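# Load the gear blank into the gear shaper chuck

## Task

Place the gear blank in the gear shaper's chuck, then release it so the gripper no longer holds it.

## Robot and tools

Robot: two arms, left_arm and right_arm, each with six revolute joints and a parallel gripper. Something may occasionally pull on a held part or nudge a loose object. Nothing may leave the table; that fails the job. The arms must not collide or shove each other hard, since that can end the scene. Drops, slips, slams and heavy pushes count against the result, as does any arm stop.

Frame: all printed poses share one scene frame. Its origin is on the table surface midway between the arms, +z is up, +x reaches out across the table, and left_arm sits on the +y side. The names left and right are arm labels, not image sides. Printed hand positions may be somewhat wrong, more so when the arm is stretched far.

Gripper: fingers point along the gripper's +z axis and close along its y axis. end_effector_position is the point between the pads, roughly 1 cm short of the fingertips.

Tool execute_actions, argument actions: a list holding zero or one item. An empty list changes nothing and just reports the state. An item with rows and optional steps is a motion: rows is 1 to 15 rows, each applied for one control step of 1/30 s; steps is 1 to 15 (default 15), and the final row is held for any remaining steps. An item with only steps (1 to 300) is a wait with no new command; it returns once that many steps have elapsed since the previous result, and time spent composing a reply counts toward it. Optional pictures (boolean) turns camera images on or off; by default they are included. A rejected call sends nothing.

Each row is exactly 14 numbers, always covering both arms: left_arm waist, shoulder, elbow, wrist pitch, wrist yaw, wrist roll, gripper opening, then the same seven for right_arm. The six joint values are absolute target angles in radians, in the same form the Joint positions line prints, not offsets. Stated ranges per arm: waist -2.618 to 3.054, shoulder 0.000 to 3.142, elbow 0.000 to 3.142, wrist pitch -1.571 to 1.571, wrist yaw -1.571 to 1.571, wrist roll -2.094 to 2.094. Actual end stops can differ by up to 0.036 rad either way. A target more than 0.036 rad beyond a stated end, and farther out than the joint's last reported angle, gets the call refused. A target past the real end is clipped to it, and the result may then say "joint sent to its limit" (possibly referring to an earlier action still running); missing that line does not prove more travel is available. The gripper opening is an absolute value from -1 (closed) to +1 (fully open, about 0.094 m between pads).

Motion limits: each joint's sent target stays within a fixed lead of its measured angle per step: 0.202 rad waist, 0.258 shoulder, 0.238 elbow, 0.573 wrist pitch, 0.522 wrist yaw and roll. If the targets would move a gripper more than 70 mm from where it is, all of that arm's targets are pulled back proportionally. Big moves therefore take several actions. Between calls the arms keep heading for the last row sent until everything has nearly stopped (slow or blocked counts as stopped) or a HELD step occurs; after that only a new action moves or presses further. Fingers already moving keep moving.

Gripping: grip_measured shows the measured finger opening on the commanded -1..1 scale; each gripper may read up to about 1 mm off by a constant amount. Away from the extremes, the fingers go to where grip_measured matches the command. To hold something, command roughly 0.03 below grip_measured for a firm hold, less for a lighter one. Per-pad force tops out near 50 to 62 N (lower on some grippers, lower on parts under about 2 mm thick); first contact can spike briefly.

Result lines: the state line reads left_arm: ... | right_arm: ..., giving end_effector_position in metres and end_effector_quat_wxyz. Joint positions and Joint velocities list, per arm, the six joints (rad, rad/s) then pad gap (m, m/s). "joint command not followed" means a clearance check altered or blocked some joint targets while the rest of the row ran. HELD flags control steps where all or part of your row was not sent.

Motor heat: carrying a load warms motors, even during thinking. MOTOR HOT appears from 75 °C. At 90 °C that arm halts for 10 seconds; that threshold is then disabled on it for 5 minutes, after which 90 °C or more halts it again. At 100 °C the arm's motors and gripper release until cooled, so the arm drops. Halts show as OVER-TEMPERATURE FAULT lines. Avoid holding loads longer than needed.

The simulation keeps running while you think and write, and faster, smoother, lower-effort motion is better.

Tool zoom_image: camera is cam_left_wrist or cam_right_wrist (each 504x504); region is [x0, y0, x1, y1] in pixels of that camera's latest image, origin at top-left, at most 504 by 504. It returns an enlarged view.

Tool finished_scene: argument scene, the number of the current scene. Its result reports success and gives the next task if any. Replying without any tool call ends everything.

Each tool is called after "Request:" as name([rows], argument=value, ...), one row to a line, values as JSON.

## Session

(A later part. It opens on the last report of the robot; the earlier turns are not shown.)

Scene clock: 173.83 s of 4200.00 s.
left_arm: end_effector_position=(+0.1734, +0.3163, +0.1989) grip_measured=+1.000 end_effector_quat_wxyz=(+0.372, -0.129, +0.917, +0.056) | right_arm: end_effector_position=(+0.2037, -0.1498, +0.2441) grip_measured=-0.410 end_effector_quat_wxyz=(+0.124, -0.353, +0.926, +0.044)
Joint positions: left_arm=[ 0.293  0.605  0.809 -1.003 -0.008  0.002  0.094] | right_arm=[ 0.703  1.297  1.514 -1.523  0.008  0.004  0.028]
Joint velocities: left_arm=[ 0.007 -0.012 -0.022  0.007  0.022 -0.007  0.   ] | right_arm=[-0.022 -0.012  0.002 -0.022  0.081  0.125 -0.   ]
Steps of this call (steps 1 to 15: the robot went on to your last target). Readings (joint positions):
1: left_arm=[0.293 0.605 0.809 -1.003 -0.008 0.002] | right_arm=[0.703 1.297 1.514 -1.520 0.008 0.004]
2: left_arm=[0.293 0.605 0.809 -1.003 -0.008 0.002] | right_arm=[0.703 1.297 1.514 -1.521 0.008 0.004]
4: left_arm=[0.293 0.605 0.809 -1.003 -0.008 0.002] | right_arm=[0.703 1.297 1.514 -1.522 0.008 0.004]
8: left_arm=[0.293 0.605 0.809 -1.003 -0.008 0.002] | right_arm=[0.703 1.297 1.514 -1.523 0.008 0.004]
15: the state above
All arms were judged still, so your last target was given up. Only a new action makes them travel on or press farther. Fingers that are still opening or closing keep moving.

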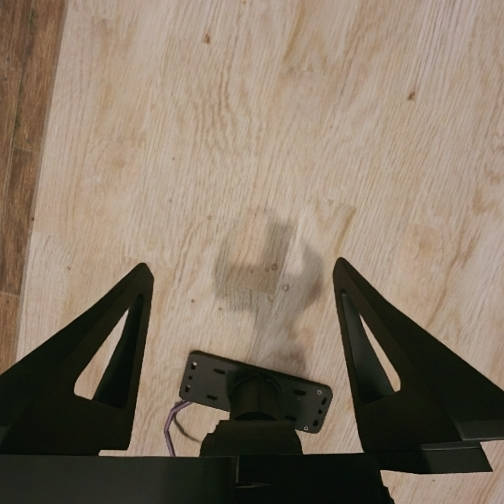

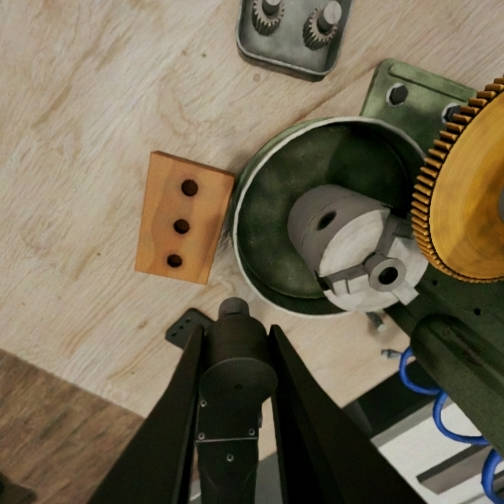

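Request:
execute_actions([
  {"rows":[[-1.05,0.5,0.3,0.5,0,0,1,0.66,1.30,1.535,-1.535,0,0,-0.45],[-1.05,0.5,0.3,0.5,0,0,1,0.63,1.30,1.535,-1.535,0,0,-0.45],[-1.05,0.5,0.3,0.5,0,0,1,0.60,1.30,1.535,-1.535,0,0,-0.45],[-1.05,0.5,0.3,0.5,0,0,1,0.57,1.30,1.535,-1.535,0,0,-0.45],[-1.05,0.5,0.3,0.5,0,0,1,0.54,1.30,1.535,-1.535,0,0,-0.45],[-1.05,0.5,0.3,0.5,0,0,1,0.51,1.30,1.535,-1.535,0,0,-0.45],[-1.05,0.5,0.3,0.5,0,0,1,0.48,1.30,1.535,-1.535,0,0,-0.45]],"steps":15},
], pictures=false)

Request:
execute_actions([
  {"steps":30},
])

Scene clock: 183.50 s of 4200.00 s.
left_arm: end_effector_position=(+0.2103, +0.0817, +0.2565) grip_measured=+1.000 end_effector_quat_wxyz=(+0.678, +0.223, +0.662, -0.228) | right_arm: end_effector_position=(+0.2324, -0.1933, +0.2436) grip_measured=-0.410 end_effector_quat_wxyz=(+0.124, -0.250, +0.960, +0.029)
Joint positions: left_arm=[-0.643  0.519  0.283  0.26  -0.008  0.     0.094] | right_arm=[ 0.484  1.297  1.514 -1.532  0.007  0.004  0.028]
Joint velocities: left_arm=[-2.02  -0.002 -0.002  1.59   0.022 -0.007  0.   ] | right_arm=[-0.012  0.007  0.007 -0.037  0.037  0.037  0.   ]
Steps of this call (steps 1 to 90: nothing new was sent; then 6.17 s passed at rest; steps 91 to 105: all 15 steps of this action). Readings (joint positions):
91: left_arm=[0.255 0.586 0.768 -0.918 -0.021 0.001] | right_arm=[0.698 1.297 1.514 -1.524 0.004 0.004]
92: left_arm=[0.180 0.555 0.695 -0.782 -0.021 0.000] | right_arm=[0.682 1.297 1.514 -1.526 -0.000 0.004]
94: left_arm=[0.028 0.520 0.539 -0.541 -0.017 0.000] | right_arm=[0.630 1.297 1.514 -1.527 -0.003 0.004]
98: left_arm=[-0.262 0.519 0.299 -0.169 -0.007 0.000] | right_arm=[0.510 1.297 1.514 -1.528 0.001 0.004]
105: the state above

Scene clock: 184.50 s of 4200.00 s.
left_arm: end_effector_position=(+0.1161, +0.0109, +0.3154) grip_measured=+1.000 end_effector_quat_wxyz=(+0.684, +0.310, +0.523, -0.403) | right_arm: end_effector_position=(+0.2323, -0.1934, +0.2435) grip_measured=-0.410 end_effector_quat_wxyz=(+0.124, -0.250, +0.960, +0.029)
Joint positions: left_arm=[-1.045  0.519  0.283  0.5    0.008  0.     0.094] | right_arm=[ 0.484  1.297  1.514 -1.532  0.007  0.004  0.028]
Joint velocities: left_arm=[-0.012 -0.007  0.002  0.022 -0.081 -0.066  0.   ] | right_arm=[ 0.012 -0.002 -0.002 -0.007  0.066 -0.007 -0.   ]
Steps of this call (steps 1 to 30: the robot went on to your last target). Readings (joint positions):
1: left_arm=[-0.717 0.519 0.283 0.311 -0.008 0.000] | right_arm=[0.484 1.297 1.514 -1.532 0.007 0.004]
2: left_arm=[-0.794 0.519 0.283 0.354 -0.007 0.000] | right_arm=[0.484 1.297 1.514 -1.532 0.007 0.004]
4: left_arm=[-0.943 0.519 0.283 0.413 -0.003 0.000] | right_arm=[0.484 1.297 1.514 -1.532 0.007 0.004]
8: left_arm=[-1.045 0.519 0.283 0.470 0.009 0.000] | right_arm=[0.484 1.297 1.514 -1.532 0.007 0.004]
30: the state above
All arms were judged still, so your last target was given up. Only a new action makes them travel on or press farther. Fingers that are still opening or closing keep moving.

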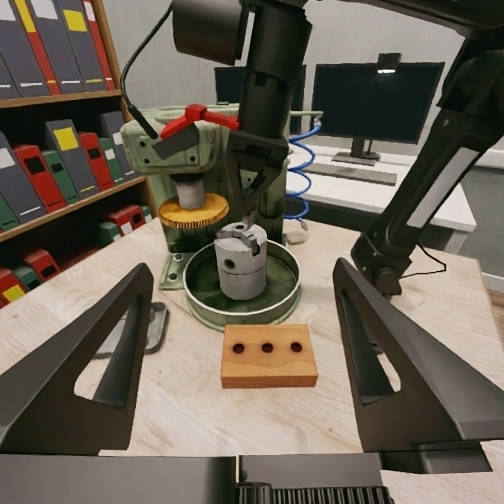

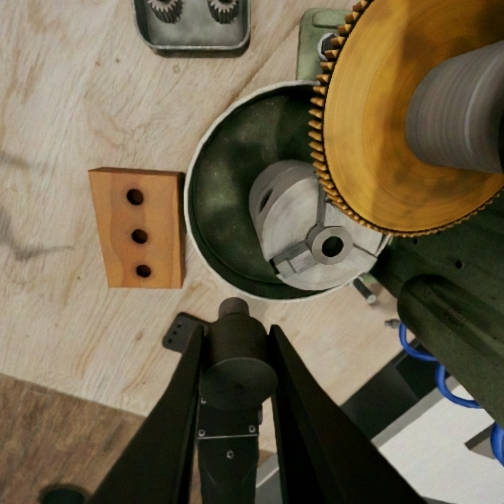

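Request:
execute_actions([
  {"rows":[[-1.05,0.5,0.3,0.5,0,0,1,0.48,1.31,1.53,-1.54,-0.03,-0.12,-0.45],[-1.05,0.5,0.3,0.5,0,0,1,0.48,1.32,1.53,-1.54,-0.06,-0.24,-0.45],[-1.05,0.5,0.3,0.5,0,0,1,0.48,1.33,1.52,-1.54,-0.09,-0.36,-0.45],[-1.05,0.5,0.3,0.5,0,0,1,0.48,1.34,1.52,-1.54,-0.11,-0.48,-0.45],[-1.05,0.5,0.3,0.5,0,0,1,0.48,1.35,1.52,-1.54,-0.14,-0.6,-0.45],[-1.05,0.5,0.3,0.5,0,0,1,0.48,1.365,1.51,-1.55,-0.16,-0.72,-0.45],[-1.05,0.5,0.3,0.5,0,0,1,0.48,1.38,1.51,-1.55,-0.18,-0.84,-0.45],[-1.05,0.5,0.3,0.5,0,0,1,0.48,1.39,1.50,-1.55,-0.2,-0.96,-0.45],[-1.05,0.5,0.3,0.5,0,0,1,0.48,1.40,1.50,-1.55,-0.22,-1.08,-0.45],[-1.05,0.5,0.3,0.5,0,0,1,0.48,1.415,1.495,-1.55,-0.238,-1.2,-0.45]],"steps":15},
], pictures=false)

Request:
execute_actions([
  {"steps":30},
])

Scene clock: 223.70 s of 4200.00 s.
left_arm: end_effector_position=(+0.1162, +0.0109, +0.3154) grip_measured=+1.000 end_effector_quat_wxyz=(+0.684, +0.310, +0.523, -0.403) | right_arm: end_effector_position=(+0.2219, -0.1587, +0.2151) grip_measured=-0.410 end_effector_quat_wxyz=(-0.076, +0.701, -0.705, -0.079)
Joint positions: left_arm=[-1.045  0.519  0.283  0.5    0.008  0.     0.094] | right_arm=[ 0.484  1.419  1.498 -1.543 -0.193 -1.042  0.028]
Joint velocities: left_arm=[-0.012  0.012  0.007 -0.037 -0.037  0.007  0.   ] | right_arm=[-0.002 -0.007  0.012  0.022 -0.154 -0.974 -0.   ]
Steps of this call (steps 1 to 90: nothing new was sent; then 35.70 s passed at rest; steps 91 to 105: all 15 steps of this action). Readings (joint positions):
91: left_arm=[-1.045 0.519 0.283 0.500 0.008 0.000] | right_arm=[0.484 1.297 1.514 -1.533 0.004 -0.014]
92: left_arm=[-1.045 0.519 0.283 0.500 0.008 0.000] | right_arm=[0.484 1.299 1.514 -1.534 -0.005 -0.053]
94: left_arm=[-1.045 0.519 0.283 0.500 0.008 0.000] | right_arm=[0.484 1.309 1.514 -1.538 -0.033 -0.176]
98: left_arm=[-1.045 0.519 0.283 0.500 0.008 0.000] | right_arm=[0.484 1.358 1.514 -1.543 -0.107 -0.535]
105: the state above

Scene clock: 224.70 s of 4200.00 s.
left_arm: end_effector_position=(+0.1162, +0.0109, +0.3154) grip_measured=+1.000 end_effector_quat_wxyz=(+0.684, +0.310, +0.523, -0.403) | right_arm: end_effector_position=(+0.2200, -0.1556, +0.2158) grip_measured=-0.410 end_effector_quat_wxyz=(-0.085, +0.751, -0.649, -0.083)
Joint positions: left_arm=[-1.045  0.519  0.283  0.5    0.008  0.     0.094] | right_arm=[ 0.484  1.419  1.498 -1.543 -0.213 -1.191  0.028]
Joint velocities: left_arm=[-0.002 -0.022 -0.007 -0.051 -0.081 -0.022  0.   ] | right_arm=[ 0.002 -0.022  0.012 -0.081 -0.037  0.066 -0.   ]
Steps of this call (steps 1 to 30: the robot went on to your last target). Readings (joint positions):
1: left_arm=[-1.045 0.519 0.283 0.500 0.008 0.000] | right_arm=[0.484 1.419 1.498 -1.543 -0.197 -1.072]
2: left_arm=[-1.045 0.519 0.283 0.500 0.008 0.000] | right_arm=[0.484 1.419 1.498 -1.543 -0.201 -1.096]
4: left_arm=[-1.045 0.519 0.283 0.500 0.008 0.000] | right_arm=[0.484 1.419 1.498 -1.543 -0.206 -1.131]
8: left_arm=[-1.045 0.519 0.283 0.500 0.008 0.000] | right_arm=[0.484 1.419 1.498 -1.543 -0.211 -1.167]
30: the state above
All arms were judged still, so your last target was given up. Only a new action makes them travel on or press farther. Fingers that are still opening or closing keep moving.

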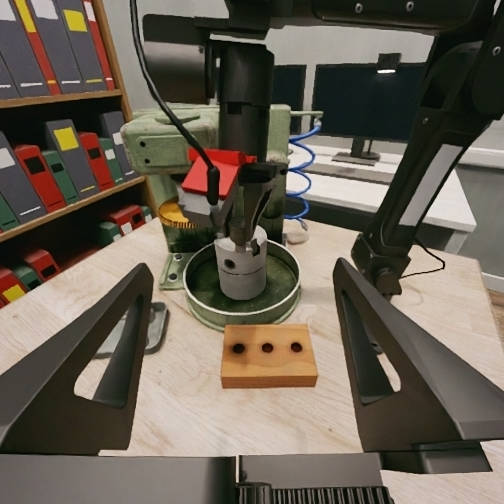

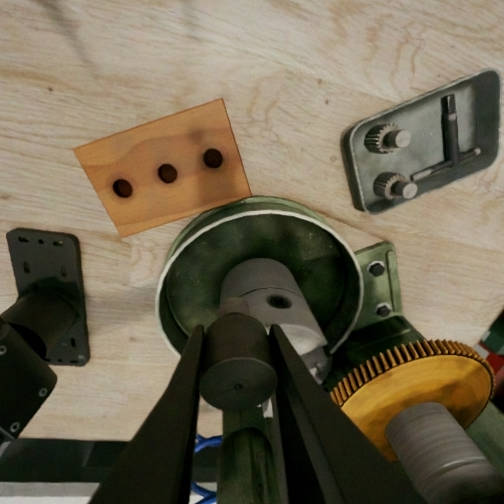

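Request:
execute_actions([
  {"rows":[[-1.05,0.5,0.3,0.5,0,0,1,0.45,1.415,1.495,-1.565,-0.26,-1.2,-0.45],[-1.05,0.5,0.3,0.5,0,0,1,0.42,1.415,1.495,-1.565,-0.26,-1.2,-0.45],[-1.05,0.5,0.3,0.5,0,0,1,0.39,1.415,1.495,-1.565,-0.26,-1.2,-0.45],[-1.05,0.5,0.3,0.5,0,0,1,0.36,1.415,1.495,-1.565,-0.26,-1.2,-0.45],[-1.05,0.5,0.3,0.5,0,0,1,0.33,1.415,1.495,-1.565,-0.26,-1.2,-0.45],[-1.05,0.5,0.3,0.5,0,0,1,0.30,1.415,1.495,-1.565,-0.26,-1.2,-0.45],[-1.05,0.5,0.3,0.5,0,0,1,0.27,1.415,1.495,-1.565,-0.26,-1.2,-0.45],[-1.05,0.5,0.3,0.5,0,0,1,0.24,1.415,1.495,-1.565,-0.26,-1.2,-0.45],[-1.05,0.5,0.3,0.5,0,0,1,0.21,1.415,1.495,-1.565,-0.26,-1.2,-0.45],[-1.05,0.5,0.3,0.5,0,0,1,0.18,1.415,1.495,-1.565,-0.26,-1.2,-0.45],[-1.05,0.5,0.3,0.5,0,0,1,0.15,1.415,1.495,-1.565,-0.26,-1.2,-0.45]],"steps":15},
], pictures=false)

Request:
execute_actions([
  {"steps":15},
])

Scene clock: 234.73 s of 4200.00 s.
left_arm: end_effector_position=(+0.1162, +0.0109, +0.3154) grip_measured=+1.000 end_effector_quat_wxyz=(+0.684, +0.310, +0.523, -0.403) | right_arm: end_effector_position=(+0.2485, -0.2211, +0.2161) grip_measured=-0.409 end_effector_quat_wxyz=(+0.089, -0.640, +0.758, +0.090)
Joint positions: left_arm=[-1.045  0.519  0.283  0.5    0.008  0.     0.094] | right_arm=[ 0.165  1.419  1.498 -1.58  -0.245 -1.2    0.028]
Joint velocities: left_arm=[-0.002  0.007  0.002 -0.007  0.022 -0.037  0.   ] | right_arm=[-0.007  0.012  0.002 -0.066 -0.022 -0.007  0.   ]
Steps of this call (steps 1 to 90: nothing new was sent; then 6.53 s passed at rest; steps 91 to 105: all 15 steps of this action). Readings (joint positions):
91: left_arm=[-1.045 0.519 0.283 0.500 0.008 0.000] | right_arm=[0.481 1.419 1.498 -1.544 -0.218 -1.191]
92: left_arm=[-1.045 0.519 0.283 0.500 0.008 0.000] | right_arm=[0.469 1.419 1.498 -1.546 -0.226 -1.191]
94: left_arm=[-1.045 0.519 0.283 0.500 0.008 0.000] | right_arm=[0.422 1.419 1.498 -1.549 -0.236 -1.192]
98: left_arm=[-1.045 0.519 0.283 0.500 0.008 0.000] | right_arm=[0.296 1.419 1.498 -1.550 -0.238 -1.192]
105: the state above

Scene clock: 235.23 s of 4200.00 s.
left_arm: end_effector_position=(+0.1162, +0.0109, +0.3154) grip_measured=+1.000 end_effector_quat_wxyz=(+0.684, +0.310, +0.523, -0.403) | right_arm: end_effector_position=(+0.2485, -0.2209, +0.2161) grip_measured=-0.409 end_effector_quat_wxyz=(+0.089, -0.640, +0.758, +0.091)
Joint positions: left_arm=[-1.045  0.519  0.283  0.5    0.008  0.     0.094] | right_arm=[ 0.165  1.419  1.498 -1.58  -0.245 -1.2    0.028]
Joint velocities: left_arm=[-0.002  0.002  0.002 -0.007 -0.007  0.022  0.   ] | right_arm=[-0.012 -0.002  0.002  0.095  0.066  0.051 -0.001]
Steps of this call (steps 1 to 15: the robot went on to your last target). Readings (joint positions):
1: left_arm=[-1.045 0.519 0.283 0.500 0.008 0.000] | right_arm=[0.165 1.419 1.498 -1.580 -0.245 -1.200]
2: left_arm=[-1.045 0.519 0.283 0.500 0.008 0.000] | right_arm=[0.165 1.419 1.498 -1.580 -0.245 -1.200]
4: left_arm=[-1.045 0.519 0.283 0.500 0.008 0.000] | right_arm=[0.165 1.419 1.498 -1.580 -0.245 -1.200]
8: left_arm=[-1.045 0.519 0.283 0.500 0.008 0.000] | right_arm=[0.165 1.419 1.498 -1.580 -0.245 -1.200]
15: the state above
All arms were judged still, so your last target was given up. Only a new action makes them travel on or press farther. Fingers that are still opening or closing keep moving.

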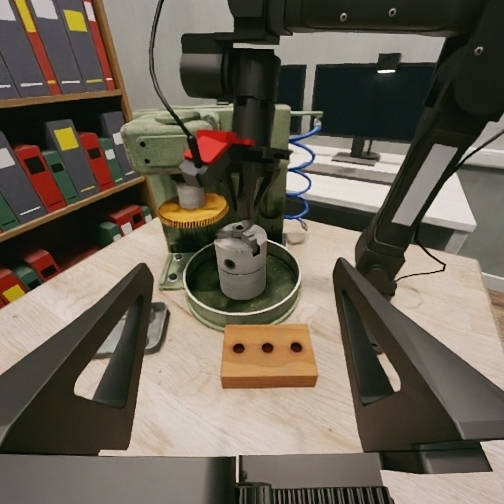

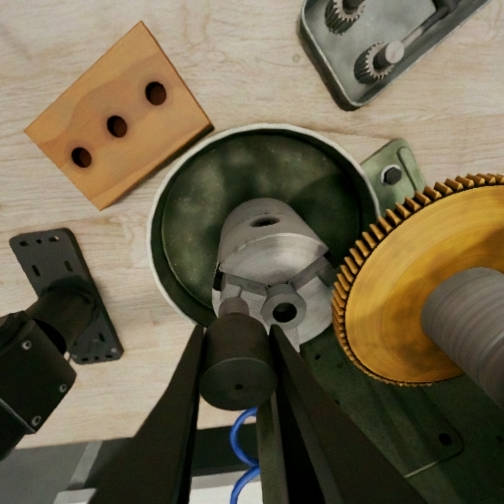

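Request:
execute_actions([
  {"rows":[[-0.8,0.5,0.3,0.5,0,0,1,0.22,1.415,1.495,-1.55,-0.26,-1.2,-0.45],[-0.8,0.5,0.3,0.5,0,0,1,0.28,1.415,1.495,-1.55,-0.26,-1.2,-0.45],[-0.8,0.5,0.3,0.5,0,0,1,0.35,1.415,1.495,-1.55,-0.26,-1.2,-0.45],[-0.8,0.5,0.3,0.5,0,0,1,0.42,1.415,1.495,-1.55,-0.26,-1.2,-0.45],[-0.8,0.5,0.3,0.5,0,0,1,0.49,1.40,1.495,-1.55,-0.24,-1.1,-0.45],[-0.8,0.5,0.3,0.5,0,0,1,0.56,1.39,1.495,-1.55,-0.22,-1.0,-0.45],[-0.8,0.5,0.3,0.5,0,0,1,0.63,1.38,1.495,-1.55,-0.19,-0.9,-0.45],[-0.8,0.5,0.3,0.5,0,0,1,0.70,1.37,1.495,-1.55,-0.17,-0.8,-0.45],[-0.8,0.5,0.3,0.5,0,0,1,0.77,1.36,1.495,-1.55,-0.15,-0.7,-0.45],[-0.8,0.5,0.3,0.5,0,0,1,0.84,1.35,1.495,-1.55,-0.12,-0.6,-0.45],[-0.8,0.5,0.3,0.5,0,0,1,0.91,1.34,1.495,-1.55,-0.1,-0.45,-0.45],[-0.8,0.5,0.3,0.5,0,0,1,0.98,1.33,1.495,-1.55,-0.06,-0.3,-0.45],[-0.8,0.5,0.3,0.5,0,0,1,1.04,1.32,1.495,-1.55,-0.03,-0.15,-0.45],[-0.8,0.5,0.3,0.5,0,0,1,1.04,1.30,1.495,-1.55,0,0.01,-0.45]],"steps":15},
], pictures=false)

Request:
execute_actions([
  {"rows":[[-0.8,0.5,0.3,0.5,0,0,1,1.037,1.28,1.44,-1.48,0,0.01,-0.45],[-0.8,0.5,0.3,0.5,0,0,1,1.037,1.26,1.38,-1.44,0,0.01,-0.45],[-0.8,0.5,0.3,0.5,0,0,1,1.037,1.24,1.32,-1.40,0,0.01,-0.45],[-0.8,0.5,0.3,0.5,0,0,1,1.037,1.22,1.26,-1.36,0,0.01,-0.45],[-0.8,0.5,0.3,0.5,0,0,1,1.037,1.20,1.20,-1.32,0,0.01,-0.45],[-0.8,0.5,0.3,0.5,0,0,1,1.037,1.18,1.14,-1.28,0,0.01,-0.45],[-0.8,0.5,0.3,0.5,0,0,1,1.037,1.16,1.08,-1.24,0,0.01,-0.45],[-0.8,0.5,0.3,0.5,0,0,1,1.037,1.14,1.02,-1.20,0,0.01,-0.45],[-0.8,0.5,0.3,0.5,0,0,1,1.037,1.12,0.96,-1.16,0,0.01,-0.45],[-0.8,0.5,0.3,0.5,0,0,1,1.037,1.10,0.90,-1.12,0,0.01,-0.45],[-0.8,0.5,0.3,0.5,0,0,1,1.037,1.08,0.85,-1.08,0,0.01,-0.45],[-0.8,0.5,0.3,0.5,0,0,1,1.037,1.06,0.80,-1.04,0,0.01,-0.45],[-0.8,0.5,0.3,0.5,0,0,1,1.037,1.04,0.77,-1.01,0,0.01,-0.45]],"steps":15},
], pictures=false)

Request:
execute_actions([
  {"steps":25},
])

Scene clock: 268.47 s of 4200.00 s.
left_arm: end_effector_position=(+0.1710, +0.0531, +0.3216) grip_measured=+1.000 end_effector_quat_wxyz=(+0.735, +0.237, +0.549, -0.320) | right_arm: end_effector_position=(+0.1286, -0.0971, +0.2266) grip_measured=-0.409 end_effector_quat_wxyz=(+0.065, -0.675, +0.732, +0.064)
Joint positions: left_arm=[-0.805  0.519  0.285  0.521 -0.001 -0.002  0.094] | right_arm=[ 1.023  1.35   1.496 -1.553 -0.083 -0.431  0.028]
Joint velocities: left_arm=[-0.007 -0.012  0.017  0.095  0.051 -0.066  0.   ] | right_arm=[ 0.706 -0.374 -0.002 -0.125  0.33   2.674 -0.002]
Steps of this call (steps 1 to 90: nothing new was sent; then 29.73 s passed at rest; steps 91 to 105: all 15 steps of this action). Readings (joint positions):
91: left_arm=[-1.009 0.519 0.283 0.501 0.024 0.001] | right_arm=[0.172 1.419 1.498 -1.580 -0.242 -1.200]
92: left_arm=[-0.936 0.519 0.283 0.501 0.024 0.001] | right_arm=[0.194 1.419 1.498 -1.574 -0.235 -1.200]
94: left_arm=[-0.831 0.519 0.283 0.501 0.005 0.001] | right_arm=[0.292 1.419 1.498 -1.562 -0.224 -1.200]
98: left_arm=[-0.805 0.519 0.283 0.501 -0.001 0.001] | right_arm=[0.582 1.417 1.498 -1.544 -0.204 -1.052]
105: the state above

Scene clock: 268.97 s of 4200.00 s.
left_arm: end_effector_position=(+0.1710, +0.0531, +0.3217) grip_measured=+1.000 end_effector_quat_wxyz=(+0.735, +0.237, +0.549, -0.320) | right_arm: end_effector_position=(+0.1083, -0.1540, +0.0881) grip_measured=-0.409 end_effector_quat_wxyz=(+0.050, -0.515, +0.855, +0.033)
Joint positions: left_arm=[-0.805  0.519  0.285  0.521 -0.001 -0.002  0.094] | right_arm=[ 1.04   1.079  0.773 -1.145 -0.007 -0.014  0.028]
Joint velocities: left_arm=[-0.002 -0.012  0.002 -0.022 -0.051  0.037  0.   ] | right_arm=[-0.027 -0.237 -0.476  0.418  0.007  0.037 -0.001]
Steps of this call (steps 1 to 15: all 15 steps of this action). Readings (joint positions):
1: left_arm=[-0.805 0.519 0.285 0.524 -0.001 -0.002] | right_arm=[1.037 1.332 1.486 -1.547 -0.073 -0.345]
2: left_arm=[-0.805 0.519 0.285 0.523 -0.001 -0.002] | right_arm=[1.040 1.309 1.462 -1.526 -0.063 -0.276]
4: left_arm=[-0.805 0.519 0.285 0.521 -0.001 -0.002] | right_arm=[1.040 1.259 1.374 -1.471 -0.040 -0.175]
8: left_arm=[-0.805 0.519 0.285 0.521 -0.001 -0.002] | right_arm=[1.040 1.188 1.130 -1.349 -0.018 -0.071]
15: the state above

Scene clock: 269.80 s of 4200.00 s.
left_arm: end_effector_position=(+0.1710, +0.0531, +0.3217) grip_measured=+1.000 end_effector_quat_wxyz=(+0.735, +0.237, +0.549, -0.320) | right_arm: end_effector_position=(+0.1205, -0.1323, +0.0921) grip_measured=-0.409 end_effector_quat_wxyz=(+0.100, -0.506, +0.855, +0.062)
Joint positions: left_arm=[-0.805  0.519  0.285  0.521 -0.001 -0.002  0.094] | right_arm=[ 1.04   1.065  0.762 -1.033 -0.005  0.001  0.028]
Joint velocities: left_arm=[-0.007  0.002 -0.002  0.11  -0.022  0.007  0.   ] | right_arm=[-0.002 -0.007 -0.007 -0.051 -0.095  0.066  0.001]
Steps of this call (steps 1 to 25: the robot went on to your last target). Readings (joint positions):
1: left_arm=[-0.805 0.519 0.285 0.521 -0.001 -0.002] | right_arm=[1.040 1.074 0.764 -1.133 -0.006 -0.011]
2: left_arm=[-0.805 0.519 0.285 0.521 -0.001 -0.002] | right_arm=[1.040 1.071 0.762 -1.121 -0.005 -0.008]
4: left_arm=[-0.805 0.519 0.285 0.521 -0.001 -0.002] | right_arm=[1.040 1.066 0.762 -1.087 -0.005 -0.005]
8: left_arm=[-0.805 0.519 0.285 0.521 -0.001 -0.002] | right_arm=[1.040 1.065 0.762 -1.049 -0.005 -0.002]
25: the state above

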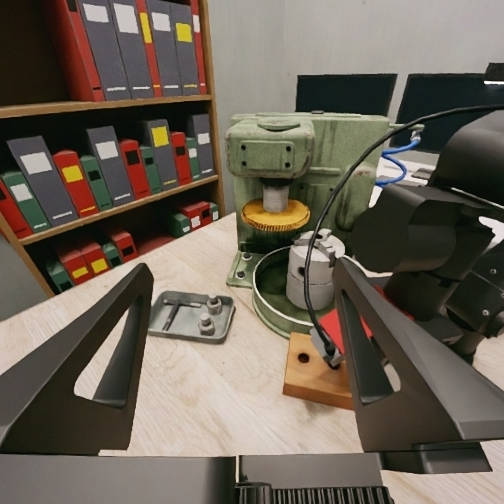

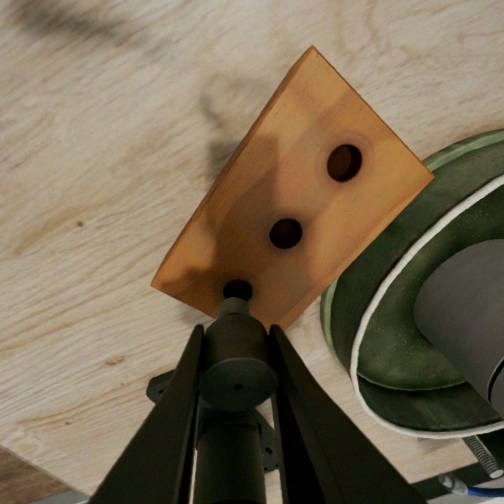

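Request:
execute_actions([
  {"rows":[[-0.8,0.3,0.1,0.5,0,0,1,1.02,1.04,0.77,-0.99,0,0.01,-0.45],[-0.8,0.3,0.1,0.5,0,0,1,1.02,1.04,0.77,-0.98,0,0.01,-0.45],[-0.8,0.3,0.1,0.5,0,0,1,1.02,1.04,0.76,-0.97,0,0.01,-0.45],[-0.8,0.3,0.1,0.5,0,0,1,1.02,1.04,0.752,-0.96,0,0.01,-0.45],[-0.8,0.3,0.1,0.5,0,0,1,1.02,1.04,0.744,-0.95,0,0.01,-0.45],[-0.8,0.3,0.1,0.5,0,0,1,1.02,1.04,0.736,-0.942,0,0.01,-0.45],[-0.8,0.3,0.1,0.5,0,0,1,1.02,1.04,0.728,-0.934,0,0.01,-0.45],[-0.8,0.3,0.1,0.5,0,0,1,1.02,1.04,0.72,-0.926,0,0.01,-0.45],[-0.8,0.3,0.1,0.5,0,0,1,1.02,1.04,0.712,-0.918,0,0.01,-0.45],[-0.8,0.3,0.1,0.5,0,0,1,1.02,1.04,0.704,-0.91,0,0.01,-0.45],[-0.8,0.3,0.1,0.5,0,0,1,1.02,1.04,0.696,-0.902,0,0.01,-0.45],[-0.8,0.3,0.1,0.5,0,0,1,1.02,1.04,0.688,-0.894,0,0.01,-0.45],[-0.8,0.3,0.1,0.5,0,0,1,1.02,1.04,0.68,-0.886,0,0.01,-0.45],[-0.8,0.3,0.1,0.5,0,0,1,1.02,1.04,0.67,-0.884,0,0.01,-0.45],[-0.8,0.3,0.1,0.5,0,0,1,1.02,1.04,0.66,-0.884,0,0.01,-0.45]],"steps":15},
], pictures=false)

Request:
execute_actions([
  {"steps":20},
])

Scene clock: 283.00 s of 4200.00 s.
left_arm: end_effector_position=(+0.1563, +0.0689, +0.2795) grip_measured=+1.000 end_effector_quat_wxyz=(+0.736, +0.237, +0.548, -0.320) | right_arm: end_effector_position=(+0.1250, -0.1291, +0.0749) grip_measured=-0.409 end_effector_quat_wxyz=(+0.113, -0.500, +0.856, +0.068)
Joint positions: left_arm=[-0.805  0.321  0.105  0.508 -0.001 -0.002  0.094] | right_arm=[ 1.029  1.064  0.686 -0.928 -0.004  0.001  0.028]
Joint velocities: left_arm=[-0.027 -0.007 -0.007 -0.007  0.022  0.007  0.   ] | right_arm=[-0.012 -0.144 -0.012  0.066  0.007 -0.081 -0.   ]
Steps of this call (steps 1 to 15: the robot went on to your last target; steps 16 to 90: nothing new was sent; then 9.70 s passed at rest; steps 91 to 105: all 15 steps of this action). Readings (joint positions):
91: left_arm=[-0.805 0.489 0.262 0.526 -0.001 -0.002] | right_arm=[1.038 1.065 0.762 -1.031 -0.005 0.001]
92: left_arm=[-0.805 0.423 0.214 0.531 -0.001 -0.002] | right_arm=[1.034 1.065 0.762 -1.027 -0.005 0.001]
94: left_arm=[-0.805 0.333 0.137 0.531 -0.001 -0.002] | right_arm=[1.030 1.065 0.762 -1.015 -0.004 0.001]
98: left_arm=[-0.805 0.321 0.105 0.508 -0.001 -0.002] | right_arm=[1.029 1.065 0.745 -0.976 -0.004 0.001]
105: the state above

Scene clock: 283.67 s of 4200.00 s.
left_arm: end_effector_position=(+0.1563, +0.0689, +0.2795) grip_measured=+1.000 end_effector_quat_wxyz=(+0.736, +0.237, +0.548, -0.320) | right_arm: end_effector_position=(+0.1262, -0.1270, +0.0755) grip_measured=-0.409 end_effector_quat_wxyz=(+0.119, -0.500, +0.855, +0.072)
Joint positions: left_arm=[-0.805  0.321  0.105  0.508 -0.001 -0.002  0.094] | right_arm=[ 1.029  1.058  0.681 -0.914 -0.004  0.001  0.028]
Joint velocities: left_arm=[ 0.017  0.022 -0.002  0.022 -0.081 -0.007  0.   ] | right_arm=[ 0.007  0.002 -0.007 -0.051 -0.095  0.007 -0.001]
Steps of this call (steps 1 to 20: the robot went on to your last target). Readings (joint positions):
1: left_arm=[-0.805 0.321 0.105 0.508 -0.001 -0.002] | right_arm=[1.029 1.059 0.685 -0.921 -0.004 0.001]
2: left_arm=[-0.805 0.321 0.105 0.508 -0.001 -0.002] | right_arm=[1.029 1.058 0.681 -0.916 -0.004 0.001]
4: left_arm=[-0.805 0.321 0.105 0.508 -0.001 -0.002] | right_arm=[1.029 1.058 0.681 -0.914 -0.004 0.001]
8: left_arm=[-0.805 0.321 0.105 0.508 -0.001 -0.002] | right_arm=[1.029 1.058 0.681 -0.914 -0.004 0.001]
20: the state above

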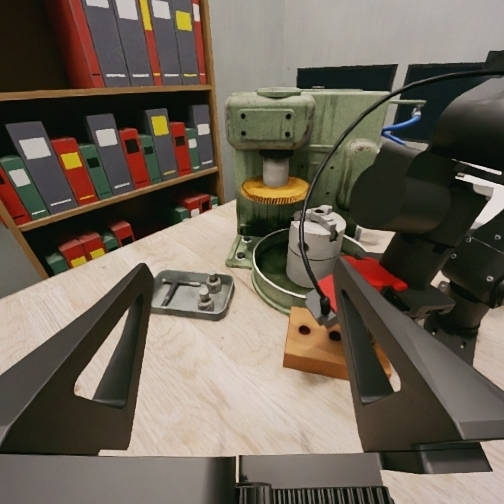

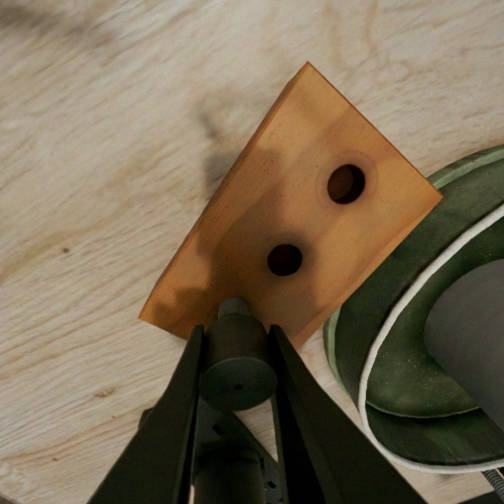

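Request:
execute_actions([
  {"rows":[[-0.8,0.3,0.1,0.5,0,0,1,1.02,1.045,0.725,-0.93,0,0.01,-0.45],[-0.8,0.3,0.1,0.5,0,0,1,1.02,1.045,0.725,-0.93,0,0.01,-0.45],[-0.8,0.3,0.1,0.5,0,0,1,1.02,1.045,0.725,-0.96,0,0.01,-0.45]],"steps":15},
], pictures=false)

Request:
execute_actions([
  {"steps":10},
], pictures=false)

Scene clock: 289.17 s of 4200.00 s.
left_arm: end_effector_position=(+0.1563, +0.0689, +0.2795) grip_measured=+1.000 end_effector_quat_wxyz=(+0.736, +0.237, +0.548, -0.320) | right_arm: end_effector_position=(+0.1230, -0.1327, +0.0768) grip_measured=-0.409 end_effector_quat_wxyz=(+0.107, -0.500, +0.857, +0.065)
Joint positions: left_arm=[-0.805  0.321  0.105  0.508 -0.001 -0.002  0.094] | right_arm=[ 1.029  1.058  0.694 -0.956 -0.004  0.001  0.028]
Joint velocities: left_arm=[-0.002 -0.002 -0.002  0.007  0.007 -0.022  0.   ] | right_arm=[ 0.002  0.022 -0.002 -0.095  0.037 -0.007 -0.   ]
Steps of this call (steps 1 to 15: the robot went on to your last target; steps 16 to 90: nothing new was sent; then 2.00 s passed at rest; steps 91 to 105: all 15 steps of this action). Readings (joint positions):
91: left_arm=[-0.805 0.321 0.105 0.508 -0.001 -0.002] | right_arm=[1.029 1.058 0.684 -0.917 -0.004 0.001]
92: left_arm=[-0.805 0.321 0.105 0.508 -0.001 -0.002] | right_arm=[1.029 1.058 0.687 -0.921 -0.004 0.001]
94: left_arm=[-0.805 0.321 0.105 0.508 -0.001 -0.002] | right_arm=[1.029 1.058 0.692 -0.930 -0.004 0.001]
98: left_arm=[-0.805 0.321 0.105 0.508 -0.001 -0.002] | right_arm=[1.029 1.058 0.694 -0.946 -0.004 0.001]
105: the state above

Scene clock: 289.50 s of 4200.00 s.
left_arm: end_effector_position=(+0.1563, +0.0689, +0.2795) grip_measured=+1.000 end_effector_quat_wxyz=(+0.736, +0.237, +0.548, -0.320) | right_arm: end_effector_position=(+0.1228, -0.1331, +0.0767) grip_measured=-0.409 end_effector_quat_wxyz=(+0.106, -0.501, +0.857, +0.065)
Joint positions: left_arm=[-0.805  0.321  0.105  0.508 -0.001 -0.002  0.094] | right_arm=[ 1.029  1.058  0.694 -0.958 -0.004  0.001  0.028]
Joint velocities: left_arm=[ 0.007  0.022 -0.012 -0.051  0.007  0.066  0.   ] | right_arm=[-0.022  0.002 -0.007 -0.037 -0.007  0.066  0.   ]
Steps of this call (steps 1 to 10: the robot went on to your last target). Readings (joint positions):
1: left_arm=[-0.805 0.321 0.105 0.508 -0.001 -0.002] | right_arm=[1.029 1.058 0.694 -0.956 -0.004 0.001]
2: left_arm=[-0.805 0.321 0.105 0.508 -0.001 -0.002] | right_arm=[1.029 1.058 0.694 -0.957 -0.004 0.001]
4: left_arm=[-0.805 0.321 0.105 0.508 -0.001 -0.002] | right_arm=[1.029 1.058 0.694 -0.957 -0.004 0.001]
8: left_arm=[-0.805 0.321 0.105 0.508 -0.001 -0.002] | right_arm=[1.029 1.058 0.694 -0.958 -0.004 0.001]
10: the state above

Request:
execute_actions([
  {"rows":[[-0.8,0.3,0.1,0.5,0,0,1,1.02,1.045,0.69,-0.93,0,0.01,-0.45],[-0.8,0.3,0.1,0.5,0,0,1,1.02,1.045,0.685,-0.925,0,0.01,-0.45],[-0.8,0.3,0.1,0.5,0,0,1,1.02,1.045,0.68,-0.92,0,0.01,-0.45],[-0.8,0.3,0.1,0.5,0,0,1,1.02,1.045,0.676,-0.915,0,0.01,-0.45],[-0.8,0.3,0.1,0.5,0,0,1,1.02,1.045,0.672,-0.91,0,0.01,-0.45],[-0.8,0.3,0.1,0.5,0,0,1,1.02,1.045,0.668,-0.905,0,0.01,-0.45],[-0.8,0.3,0.1,0.5,0,0,1,1.02,1.045,0.664,-0.90,0,0.01,-0.45],[-0.8,0.3,0.1,0.5,0,0,1,1.02,1.045,0.66,-0.895,0,0.01,-0.45],[-0.8,0.3,0.1,0.5,0,0,1,1.02,1.045,0.656,-0.89,0,0.01,-0.45],[-0.8,0.3,0.1,0.5,0,0,1,1.02,1.045,0.652,-0.887,0,0.01,-0.45],[-0.8,0.3,0.1,0.5,0,0,1,1.02,1.045,0.648,-0.885,0,0.01,-0.45]],"steps":15},
], pictures=false)

Request:
execute_actions([
  {"steps":10},
], pictures=false)

Scene clock: 303.50 s of 4200.00 s.
left_arm: end_effector_position=(+0.1563, +0.0689, +0.2795) grip_measured=+1.000 end_effector_quat_wxyz=(+0.736, +0.237, +0.548, -0.320) | right_arm: end_effector_position=(+0.1242, -0.1306, +0.0749) grip_measured=-0.409 end_effector_quat_wxyz=(+0.112, -0.500, +0.856, +0.068)
Joint positions: left_arm=[-0.805  0.321  0.105  0.508 -0.001 -0.002  0.094] | right_arm=[ 1.029  1.058  0.683 -0.933 -0.004  0.001  0.028]
Joint velocities: left_arm=[-0.032 -0.022 -0.002  0.022 -0.022 -0.037  0.   ] | right_arm=[ 0.002  0.002  0.007 -0.007  0.007 -0.066 -0.001]
Steps of this call (steps 1 to 15: the robot went on to your last target; steps 16 to 90: nothing new was sent; then 10.50 s passed at rest; steps 91 to 105: all 15 steps of this action). Readings (joint positions):
91: left_arm=[-0.805 0.321 0.105 0.508 -0.001 -0.002] | right_arm=[1.029 1.058 0.694 -0.957 -0.004 0.001]
92: left_arm=[-0.805 0.321 0.105 0.508 -0.001 -0.002] | right_arm=[1.029 1.058 0.694 -0.956 -0.004 0.001]
94: left_arm=[-0.805 0.321 0.105 0.508 -0.001 -0.002] | right_arm=[1.029 1.058 0.693 -0.951 -0.004 0.001]
98: left_arm=[-0.805 0.321 0.105 0.508 -0.001 -0.002] | right_arm=[1.029 1.058 0.685 -0.937 -0.004 0.001]
105: the state above

Scene clock: 303.83 s of 4200.00 s.
left_arm: end_effector_position=(+0.1563, +0.0689, +0.2795) grip_measured=+1.000 end_effector_quat_wxyz=(+0.736, +0.237, +0.548, -0.320) | right_arm: end_effector_position=(+0.1242, -0.1306, +0.0749) grip_measured=-0.409 end_effector_quat_wxyz=(+0.112, -0.500, +0.856, +0.068)
Joint positions: left_arm=[-0.805  0.321  0.105  0.508 -0.001 -0.002  0.094] | right_arm=[ 1.029  1.058  0.683 -0.933 -0.004  0.001  0.028]
Joint velocities: left_arm=[ 0.012  0.007 -0.012 -0.022 -0.007 -0.037  0.   ] | right_arm=[ 0.007 -0.017 -0.012 -0.11   0.051  0.022 -0.001]
Steps of this call (steps 1 to 10: the robot went on to your last target). Readings (joint positions):
1: left_arm=[-0.805 0.321 0.105 0.508 -0.001 -0.002] | right_arm=[1.029 1.058 0.683 -0.933 -0.004 0.001]
2: left_arm=[-0.805 0.321 0.105 0.508 -0.001 -0.002] | right_arm=[1.029 1.058 0.683 -0.933 -0.004 0.001]
4: left_arm=[-0.805 0.321 0.105 0.508 -0.001 -0.002] | right_arm=[1.029 1.058 0.683 -0.933 -0.004 0.001]
8: left_arm=[-0.805 0.321 0.105 0.508 -0.001 -0.002] | right_arm=[1.029 1.058 0.683 -0.933 -0.004 0.001]
10: the state above

Request:
execute_actions([
  {"rows":[[-0.8,0.3,0.1,0.5,0,0,1,1.02,1.045,0.67,-0.94,0,0.01,-0.45],[-0.8,0.3,0.1,0.5,0,0,1,1.02,1.045,0.67,-0.945,0,0.01,-0.45],[-0.8,0.3,0.1,0.5,0,0,1,1.02,1.045,0.67,-0.95,0,0.01,-0.45],[-0.8,0.3,0.1,0.5,0,0,1,1.02,1.045,0.67,-0.955,0,0.01,-0.45],[-0.8,0.3,0.1,0.5,0,0,1,1.02,1.045,0.67,-0.96,0,0.01,-0.45]],"steps":15},
], pictures=false)

Scene clock: 309.63 s of 4200.00 s.
left_arm: end_effector_position=(+0.1563, +0.0689, +0.2795) grip_measured=+1.000 end_effector_quat_wxyz=(+0.736, +0.237, +0.548, -0.320) | right_arm: end_effector_position=(+0.1239, -0.1312, +0.0747) grip_measured=-0.409 end_effector_quat_wxyz=(+0.111, -0.500, +0.856, +0.067)
Joint positions: left_arm=[-0.805  0.321  0.105  0.508 -0.001 -0.002  0.094] | right_arm=[ 1.029  1.058  0.683 -0.937 -0.004  0.001  0.028]
Joint velocities: left_arm=[ 0.002  0.002 -0.017 -0.037 -0.081 -0.007  0.   ] | right_arm=[ 0.012  0.022 -0.012  0.022 -0.022  0.066 -0.   ]
Steps of this call (steps 1 to 15: the robot went on to your last target; steps 16 to 90: nothing new was sent; then 2.30 s passed at rest; steps 91 to 105: all 15 steps of this action). Readings (joint positions):
91: left_arm=[-0.805 0.321 0.105 0.508 -0.001 -0.002] | right_arm=[1.029 1.058 0.683 -0.935 -0.004 0.001]
92: left_arm=[-0.805 0.321 0.105 0.508 -0.001 -0.002] | right_arm=[1.029 1.058 0.683 -0.936 -0.004 0.001]
94: left_arm=[-0.805 0.321 0.105 0.508 -0.001 -0.002] | right_arm=[1.029 1.058 0.683 -0.936 -0.004 0.001]
98: left_arm=[-0.805 0.321 0.105 0.508 -0.001 -0.002] | right_arm=[1.029 1.058 0.683 -0.937 -0.004 0.001]
105: the state above

Request:
execute_actions([
  {"rows":[[-0.8,0.3,0.1,0.5,0,0,1,1.02,1.045,0.725,-0.952,0,0.01,-0.45]],"steps":15},
], pictures=false)

Request:
execute_actions([
  {"rows":[[-0.8,0.3,0.1,0.5,0,0,1,1.02,1.045,0.668,-0.93,0,0.01,-0.45]],"steps":15},
], pictures=false)

Scene clock: 314.63 s of 4200.00 s.
left_arm: end_effector_position=(+0.1563, +0.0689, +0.2795) grip_measured=+1.000 end_effector_quat_wxyz=(+0.736, +0.237, +0.548, -0.320) | right_arm: end_effector_position=(+0.1238, -0.1314, +0.0771) grip_measured=-0.409 end_effector_quat_wxyz=(+0.110, -0.500, +0.856, +0.067)
Joint positions: left_arm=[-0.805  0.321  0.105  0.508 -0.001 -0.002  0.094] | right_arm=[ 1.029  1.058  0.694 -0.949 -0.004  0.001  0.028]
Joint velocities: left_arm=[-0.007 -0.002 -0.017  0.022 -0.081 -0.022  0.   ] | right_arm=[-0.012 -0.017  0.017 -0.081 -0.081 -0.037  0.   ]
Steps of this call (steps 1 to 15: the robot went on to your last target; steps 16 to 90: nothing new was sent; then 1.50 s passed at rest; steps 91 to 105: all 15 steps of this action). Readings (joint positions):
91: left_arm=[-0.805 0.321 0.105 0.508 -0.001 -0.002] | right_arm=[1.029 1.058 0.687 -0.938 -0.004 0.001]
92: left_arm=[-0.805 0.321 0.105 0.508 -0.001 -0.002] | right_arm=[1.029 1.058 0.690 -0.940 -0.004 0.001]
94: left_arm=[-0.805 0.321 0.105 0.508 -0.001 -0.002] | right_arm=[1.029 1.058 0.693 -0.942 -0.004 0.001]
98: left_arm=[-0.805 0.321 0.105 0.508 -0.001 -0.002] | right_arm=[1.029 1.058 0.694 -0.946 -0.004 0.001]
105: the state above

Scene clock: 315.13 s of 4200.00 s.
left_arm: end_effector_position=(+0.1563, +0.0689, +0.2795) grip_measured=+1.000 end_effector_quat_wxyz=(+0.736, +0.237, +0.548, -0.320) | right_arm: end_effector_position=(+0.1235, -0.1320, +0.0749) grip_measured=-0.409 end_effector_quat_wxyz=(+0.109, -0.500, +0.856, +0.066)
Joint positions: left_arm=[-0.805  0.321  0.105  0.508 -0.001 -0.002  0.094] | right_arm=[ 1.029  1.058  0.685 -0.942 -0.004  0.001  0.028]
Joint velocities: left_arm=[ 0.002 -0.012 -0.007  0.022  0.037 -0.066  0.   ] | right_arm=[-0.002 -0.002 -0.007 -0.037  0.037 -0.037  0.   ]
Steps of this call (steps 1 to 15: all 15 steps of this action). Readings (joint positions):
1: left_arm=[-0.805 0.321 0.105 0.508 -0.001 -0.002] | right_arm=[1.029 1.058 0.692 -0.948 -0.004 0.001]
2: left_arm=[-0.805 0.321 0.105 0.508 -0.001 -0.002] | right_arm=[1.029 1.058 0.688 -0.946 -0.004 0.001]
4: left_arm=[-0.805 0.321 0.105 0.508 -0.001 -0.002] | right_arm=[1.029 1.058 0.685 -0.942 -0.004 0.001]
8: left_arm=[-0.805 0.321 0.105 0.508 -0.001 -0.002] | right_arm=[1.029 1.058 0.685 -0.942 -0.004 0.001]
15: the state above

Request:
execute_actions([
  {"rows":[[-0.8,0.3,0.1,0.5,0,0,1,1.02,1.045,0.725,-0.965,0,0.01,-0.45]],"steps":15},
], pictures=false)

Request:
execute_actions([
  {"rows":[[-0.8,0.3,0.1,0.5,0,0,1,1.02,1.045,0.668,-0.945,0,0.01,-0.45]],"steps":15},
])

Scene clock: 319.63 s of 4200.00 s.
left_arm: end_effector_position=(+0.1563, +0.0689, +0.2795) grip_measured=+1.000 end_effector_quat_wxyz=(+0.736, +0.237, +0.548, -0.320) | right_arm: end_effector_position=(+0.1223, -0.1342, +0.0762) grip_measured=-0.409 end_effector_quat_wxyz=(+0.104, -0.501, +0.857, +0.063)
Joint positions: left_arm=[-0.805  0.321  0.105  0.508 -0.001 -0.002  0.094] | right_arm=[ 1.029  1.058  0.693 -0.962 -0.004  0.001  0.028]
Joint velocities: left_arm=[-0.017  0.007 -0.002 -0.007 -0.095  0.051  0.   ] | right_arm=[-0.002 -0.007 -0.012 -0.095  0.037  0.022 -0.   ]
Steps of this call (steps 1 to 15: the robot went on to your last target; steps 16 to 90: nothing new was sent; then 1.00 s passed at rest; steps 91 to 105: all 15 steps of this action). Readings (joint positions):
91: left_arm=[-0.805 0.321 0.105 0.508 -0.001 -0.002] | right_arm=[1.029 1.058 0.688 -0.945 -0.004 0.001]
92: left_arm=[-0.805 0.321 0.105 0.508 -0.001 -0.002] | right_arm=[1.029 1.058 0.691 -0.948 -0.004 0.001]
94: left_arm=[-0.805 0.321 0.105 0.508 -0.001 -0.002] | right_arm=[1.029 1.058 0.693 -0.952 -0.004 0.001]
98: left_arm=[-0.805 0.321 0.105 0.508 -0.001 -0.002] | right_arm=[1.029 1.058 0.693 -0.958 -0.004 0.001]
105: the state above

Scene clock: 320.13 s of 4200.00 s.
left_arm: end_effector_position=(+0.1563, +0.0689, +0.2795) grip_measured=+1.000 end_effector_quat_wxyz=(+0.736, +0.237, +0.548, -0.320) | right_arm: end_effector_position=(+0.1219, -0.1353, +0.0726) grip_measured=-0.409 end_effector_quat_wxyz=(+0.103, -0.501, +0.857, +0.062)
Joint positions: left_arm=[-0.805  0.321  0.105  0.508 -0.001 -0.002  0.094] | right_arm=[ 1.029  1.058  0.68  -0.951 -0.002  0.001  0.028]
Joint velocities: left_arm=[-0.022 -0.002 -0.012 -0.037 -0.007  0.037  0.   ] | right_arm=[-0.012 -0.002  0.007  0.022  0.037  0.022 -0.   ]
Steps of this call (steps 1 to 15: all 15 steps of this action). Readings (joint positions):
1: left_arm=[-0.805 0.321 0.105 0.508 -0.001 -0.002] | right_arm=[1.029 1.058 0.691 -0.961 -0.004 0.001]
2: left_arm=[-0.805 0.321 0.105 0.508 -0.001 -0.002] | right_arm=[1.029 1.058 0.688 -0.959 -0.004 0.001]
4: left_arm=[-0.805 0.321 0.105 0.508 -0.001 -0.002] | right_arm=[1.029 1.058 0.681 -0.953 -0.002 0.001]
8: left_arm=[-0.805 0.321 0.105 0.508 -0.001 -0.002] | right_arm=[1.029 1.058 0.680 -0.951 -0.002 0.001]
15: the state above

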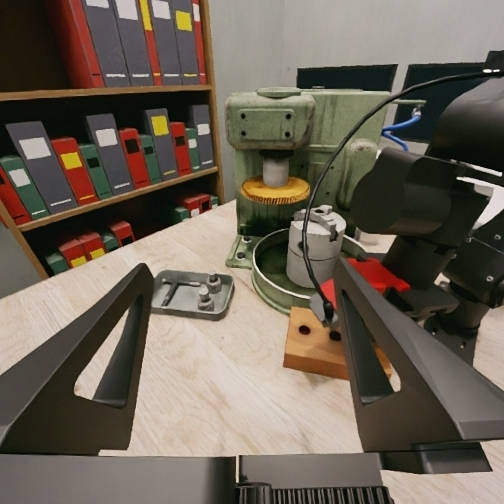

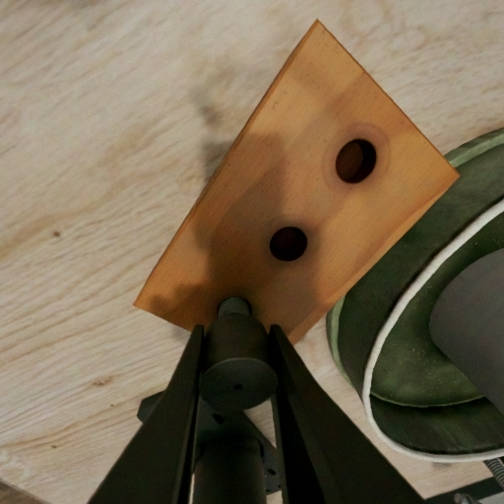

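In. Continue down.

Request:
execute_actions([
  {"rows":[[-0.8,0.3,0.1,0.5,0,0,1,1.02,1.045,0.66,-0.925,0,0.01,-0.45],[-0.8,0.3,0.1,0.5,0,0,1,1.02,1.045,0.655,-0.918,0,0.01,-0.45],[-0.8,0.3,0.1,0.5,0,0,1,1.02,1.045,0.65,-0.911,0,0.01,-0.45],[-0.8,0.3,0.1,0.5,0,0,1,1.02,1.045,0.645,-0.904,0,0.01,-0.45],[-0.8,0.3,0.1,0.5,0,0,1,1.02,1.045,0.64,-0.897,0,0.01,-0.45],[-0.8,0.3,0.1,0.5,0,0,1,1.02,1.045,0.635,-0.89,0,0.01,-0.45]],"steps":15},
], pictures=false)

Scene clock: 327.40 s of 4200.00 s.
left_arm: end_effector_position=(+0.1563, +0.0689, +0.2795) grip_measured=+1.000 end_effector_quat_wxyz=(+0.736, +0.237, +0.548, -0.320) | right_arm: end_effector_position=(+0.1220, -0.1352, +0.0642) grip_measured=-0.409 end_effector_quat_wxyz=(+0.106, -0.500, +0.857, +0.063)
Joint positions: left_arm=[-0.805  0.321  0.105  0.508 -0.001 -0.002  0.094] | right_arm=[ 1.029  1.058  0.644 -0.909 -0.002  0.001  0.028]
Joint velocities: left_arm=[ 0.002 -0.007  0.002  0.051 -0.007  0.007  0.   ] | right_arm=[-0.002  0.012 -0.002 -0.022 -0.007 -0.022 -0.   ]
Steps of this call (steps 1 to 15: the robot went on to your last target; steps 16 to 90: nothing new was sent; then 3.77 s passed at rest; steps 91 to 105: all 15 steps of this action). Readings (joint positions):
91: left_arm=[-0.805 0.321 0.105 0.508 -0.001 -0.002] | right_arm=[1.029 1.058 0.679 -0.949 -0.002 0.001]
92: left_arm=[-0.805 0.321 0.105 0.508 -0.001 -0.002] | right_arm=[1.029 1.058 0.676 -0.945 -0.002 0.001]
94: left_arm=[-0.805 0.321 0.105 0.508 -0.001 -0.002] | right_arm=[1.029 1.058 0.665 -0.934 -0.002 0.001]
98: left_arm=[-0.805 0.321 0.105 0.508 -0.001 -0.002] | right_arm=[1.029 1.058 0.647 -0.913 -0.002 0.001]
105: the state above

Request:
execute_actions([
  {"rows":[[-0.8,0.3,0.1,0.5,0,0,1,1.02,1.045,0.64,-0.9,0,0.01,0.2]],"steps":10},
], pictures=false)

Request:
execute_actions([
  {"rows":[[-0.8,0.3,0.1,0.5,0,0,1,1.02,1.01,0.62,-0.87,0,0.01,0.2],[-0.8,0.3,0.1,0.5,0,0,1,1.02,0.975,0.60,-0.85,0,0.01,0.2],[-0.8,0.3,0.1,0.5,0,0,1,1.02,0.94,0.575,-0.83,0,0.01,0.2],[-0.8,0.3,0.1,0.5,0,0,1,1.02,0.90,0.55,-0.81,0,0.01,0.2],[-0.8,0.3,0.1,0.5,0,0,1,1.02,0.86,0.525,-0.79,0,0.01,0.2],[-0.8,0.3,0.1,0.5,0,0,1,1.02,0.82,0.50,-0.77,0,0.01,0.2],[-0.8,0.3,0.1,0.5,0,0,1,1.02,0.78,0.475,-0.755,0,0.01,0.2],[-0.8,0.3,0.1,0.5,0,0,1,1.02,0.745,0.452,-0.74,0,0.01,0.2],[-0.8,0.3,0.1,0.5,0,0,1,1.02,0.71,0.43,-0.725,0,0.01,0.2],[-0.8,0.3,0.1,0.5,0,0,1,1.02,0.67,0.408,-0.71,0,0.01,0.2],[-0.8,0.3,0.1,0.5,0,0,1,1.02,0.635,0.386,-0.70,0,0.01,0.2],[-0.8,0.3,0.1,0.5,0,0,1,1.02,0.60,0.364,-0.69,0,0.01,0.2],[-0.8,0.3,0.1,0.5,0,0,1,1.02,0.56,0.342,-0.68,0,0.01,0.2],[-0.8,0.3,0.1,0.5,0,0,1,1.02,0.522,0.32,-0.67,0,0.01,0.2]],"steps":15},
], pictures=false)

Request:
execute_actions([
  {"rows":[[-0.8,0.3,0.1,0.5,0,0,1,1.02,0.49,0.30,-0.665,0,0.01,0.2],[-0.8,0.3,0.1,0.5,0,0,1,1.02,0.46,0.285,-0.66,0,0.01,0.2],[-0.8,0.3,0.1,0.5,0,0,1,1.02,0.43,0.27,-0.655,0,0.01,0.2],[-0.8,0.3,0.1,0.5,0,0,1,1.02,0.40,0.255,-0.65,0,0.01,0.2],[-0.8,0.3,0.1,0.5,0,0,1,1.02,0.37,0.24,-0.648,0,0.01,0.2],[-0.8,0.3,0.1,0.5,0,0,1,1.02,0.34,0.226,-0.645,0,0.01,0.2],[-0.8,0.3,0.1,0.5,0,0,1,1.02,0.31,0.213,-0.643,0,0.01,0.2],[-0.8,0.3,0.1,0.5,0,0,1,1.02,0.28,0.20,-0.642,0,0.01,0.2],[-0.8,0.3,0.1,0.5,0,0,1,1.02,0.25,0.188,-0.642,0,0.01,0.2],[-0.8,0.3,0.1,0.5,0,0,1,1.02,0.225,0.178,-0.642,0,0.01,0.2],[-0.8,0.3,0.1,0.5,0,0,1,1.02,0.202,0.17,-0.642,0,0.01,0.2]],"steps":15},
], pictures=false)

Request:
execute_actions([
  {"steps":15},
])

Scene clock: 353.50 s of 4200.00 s.
left_arm: end_effector_position=(+0.1563, +0.0689, +0.2795) grip_measured=+1.000 end_effector_quat_wxyz=(+0.736, +0.237, +0.548, -0.320) | right_arm: end_effector_position=(+0.1221, -0.1351, +0.0642) grip_measured=+0.198 end_effector_quat_wxyz=(+0.106, -0.500, +0.857, +0.064)
Joint positions: left_arm=[-0.805  0.321  0.105  0.508 -0.001 -0.002  0.094] | right_arm=[ 1.029  1.058  0.644 -0.909 -0.002  0.001  0.056]
Joint velocities: left_arm=[-0.012  0.007 -0.002  0.007 -0.007  0.081  0.   ] | right_arm=[-0.007 -0.002 -0.007  0.022 -0.022  0.051  0.001]
Steps of this call (steps 1 to 15: the robot went on to your last target; steps 16 to 90: nothing new was sent; then 22.77 s passed at rest; steps 91 to 100: all 10 steps of this action). Readings (joint positions):
91: left_arm=[-0.805 0.321 0.105 0.508 -0.001 -0.002] | right_arm=[1.029 1.058 0.644 -0.909 -0.002 0.001]
92: left_arm=[-0.805 0.321 0.105 0.508 -0.001 -0.002] | right_arm=[1.029 1.058 0.644 -0.909 -0.002 0.001]
94: left_arm=[-0.805 0.321 0.105 0.508 -0.001 -0.002] | right_arm=[1.029 1.058 0.644 -0.909 -0.002 0.001]
98: left_arm=[-0.805 0.321 0.105 0.508 -0.001 -0.002] | right_arm=[1.029 1.058 0.644 -0.909 -0.002 0.001]
100: the state above

Scene clock: 354.00 s of 4200.00 s.
left_arm: end_effector_position=(+0.1563, +0.0689, +0.2795) grip_measured=+1.000 end_effector_quat_wxyz=(+0.736, +0.237, +0.548, -0.320) | right_arm: end_effector_position=(+0.1197, -0.1393, +0.0642) grip_measured=+0.198 end_effector_quat_wxyz=(+0.264, -0.480, +0.822, +0.156)
Joint positions: left_arm=[-0.805  0.321  0.105  0.508 -0.001 -0.002  0.094] | right_arm=[ 1.029  0.571  0.35  -0.726 -0.002  0.001  0.056]
Joint velocities: left_arm=[-0.012  0.002 -0.007 -0.007 -0.125 -0.051  0.   ] | right_arm=[ 0.002 -0.755 -0.447  0.095  0.037 -0.081 -0.   ]
Steps of this call (steps 1 to 15: all 15 steps of this action). Readings (joint positions):
1: left_arm=[-0.805 0.321 0.105 0.508 -0.001 -0.002] | right_arm=[1.029 1.054 0.642 -0.905 -0.002 0.001]
2: left_arm=[-0.805 0.321 0.105 0.508 -0.001 -0.002] | right_arm=[1.029 1.041 0.634 -0.894 -0.002 0.001]
4: left_arm=[-0.805 0.321 0.105 0.508 -0.001 -0.002] | right_arm=[1.029 0.984 0.601 -0.867 -0.002 0.001]
8: left_arm=[-0.805 0.321 0.105 0.508 -0.001 -0.002] | right_arm=[1.029 0.823 0.506 -0.811 -0.002 0.001]
15: the state above

Scene clock: 354.50 s of 4200.00 s.
left_arm: end_effector_position=(+0.1563, +0.0689, +0.2795) grip_measured=+1.000 end_effector_quat_wxyz=(+0.736, +0.237, +0.548, -0.320) | right_arm: end_effector_position=(+0.1217, -0.1357, +0.0658) grip_measured=+0.198 end_effector_quat_wxyz=(+0.361, -0.458, +0.784, +0.213)
Joint positions: left_arm=[-0.805  0.321  0.105  0.508 -0.001 -0.002  0.094] | right_arm=[ 1.029  0.224  0.182 -0.663 -0.002  0.001  0.056]
Joint velocities: left_arm=[-0.002 -0.022  0.007 -0.007 -0.022  0.037  0.   ] | right_arm=[-0.002 -0.007 -0.007  0.11  -0.037 -0.037  0.   ]
Steps of this call (steps 1 to 15: all 15 steps of this action). Readings (joint positions):
1: left_arm=[-0.805 0.321 0.105 0.508 -0.001 -0.002] | right_arm=[1.029 0.547 0.335 -0.719 -0.002 0.001]
2: left_arm=[-0.805 0.321 0.105 0.508 -0.001 -0.002] | right_arm=[1.029 0.523 0.321 -0.710 -0.002 0.001]
4: left_arm=[-0.805 0.321 0.105 0.508 -0.001 -0.002] | right_arm=[1.029 0.469 0.291 -0.695 -0.002 0.001]
8: left_arm=[-0.805 0.321 0.105 0.508 -0.001 -0.002] | right_arm=[1.029 0.349 0.234 -0.673 -0.002 0.001]
15: the state above

Scene clock: 355.00 s of 4200.00 s.
left_arm: end_effector_position=(+0.1563, +0.0689, +0.2795) grip_measured=+1.000 end_effector_quat_wxyz=(+0.736, +0.237, +0.548, -0.320) | right_arm: end_effector_position=(+0.1223, -0.1346, +0.0672) grip_measured=+0.198 end_effector_quat_wxyz=(+0.364, -0.457, +0.782, +0.215)
Joint positions: left_arm=[-0.805  0.321  0.105  0.508 -0.001 -0.002  0.094] | right_arm=[ 1.029  0.224  0.182 -0.655 -0.002  0.001  0.056]
Joint velocities: left_arm=[-0.007 -0.002  0.007 -0.007  0.007  0.007  0.   ] | right_arm=[ 0.007  0.022  0.012 -0.022  0.022 -0.051 -0.   ]
Steps of this call (steps 1 to 15: the robot went on to your last target). Readings (joint positions):
1: left_arm=[-0.805 0.321 0.105 0.508 -0.001 -0.002] | right_arm=[1.029 0.224 0.182 -0.662 -0.002 0.001]
2: left_arm=[-0.805 0.321 0.105 0.508 -0.001 -0.002] | right_arm=[1.029 0.224 0.182 -0.660 -0.002 0.001]
4: left_arm=[-0.805 0.321 0.105 0.508 -0.001 -0.002] | right_arm=[1.029 0.224 0.182 -0.658 -0.002 0.001]
8: left_arm=[-0.805 0.321 0.105 0.508 -0.001 -0.002] | right_arm=[1.029 0.224 0.182 -0.656 -0.002 0.001]
15: the state above
All arms were judged still, so your last target was given up. Only a new action makes them travel on or press farther. Fingers that are still opening or closing keep moving.

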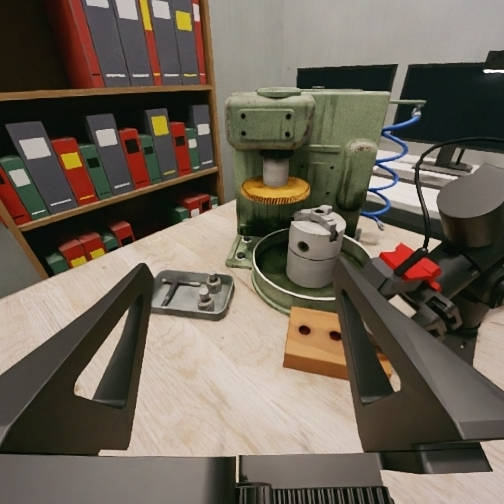

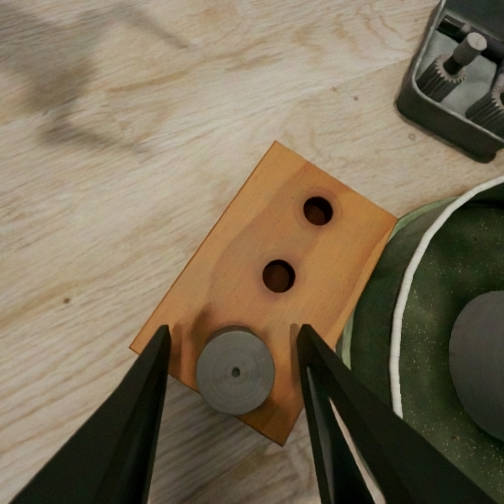

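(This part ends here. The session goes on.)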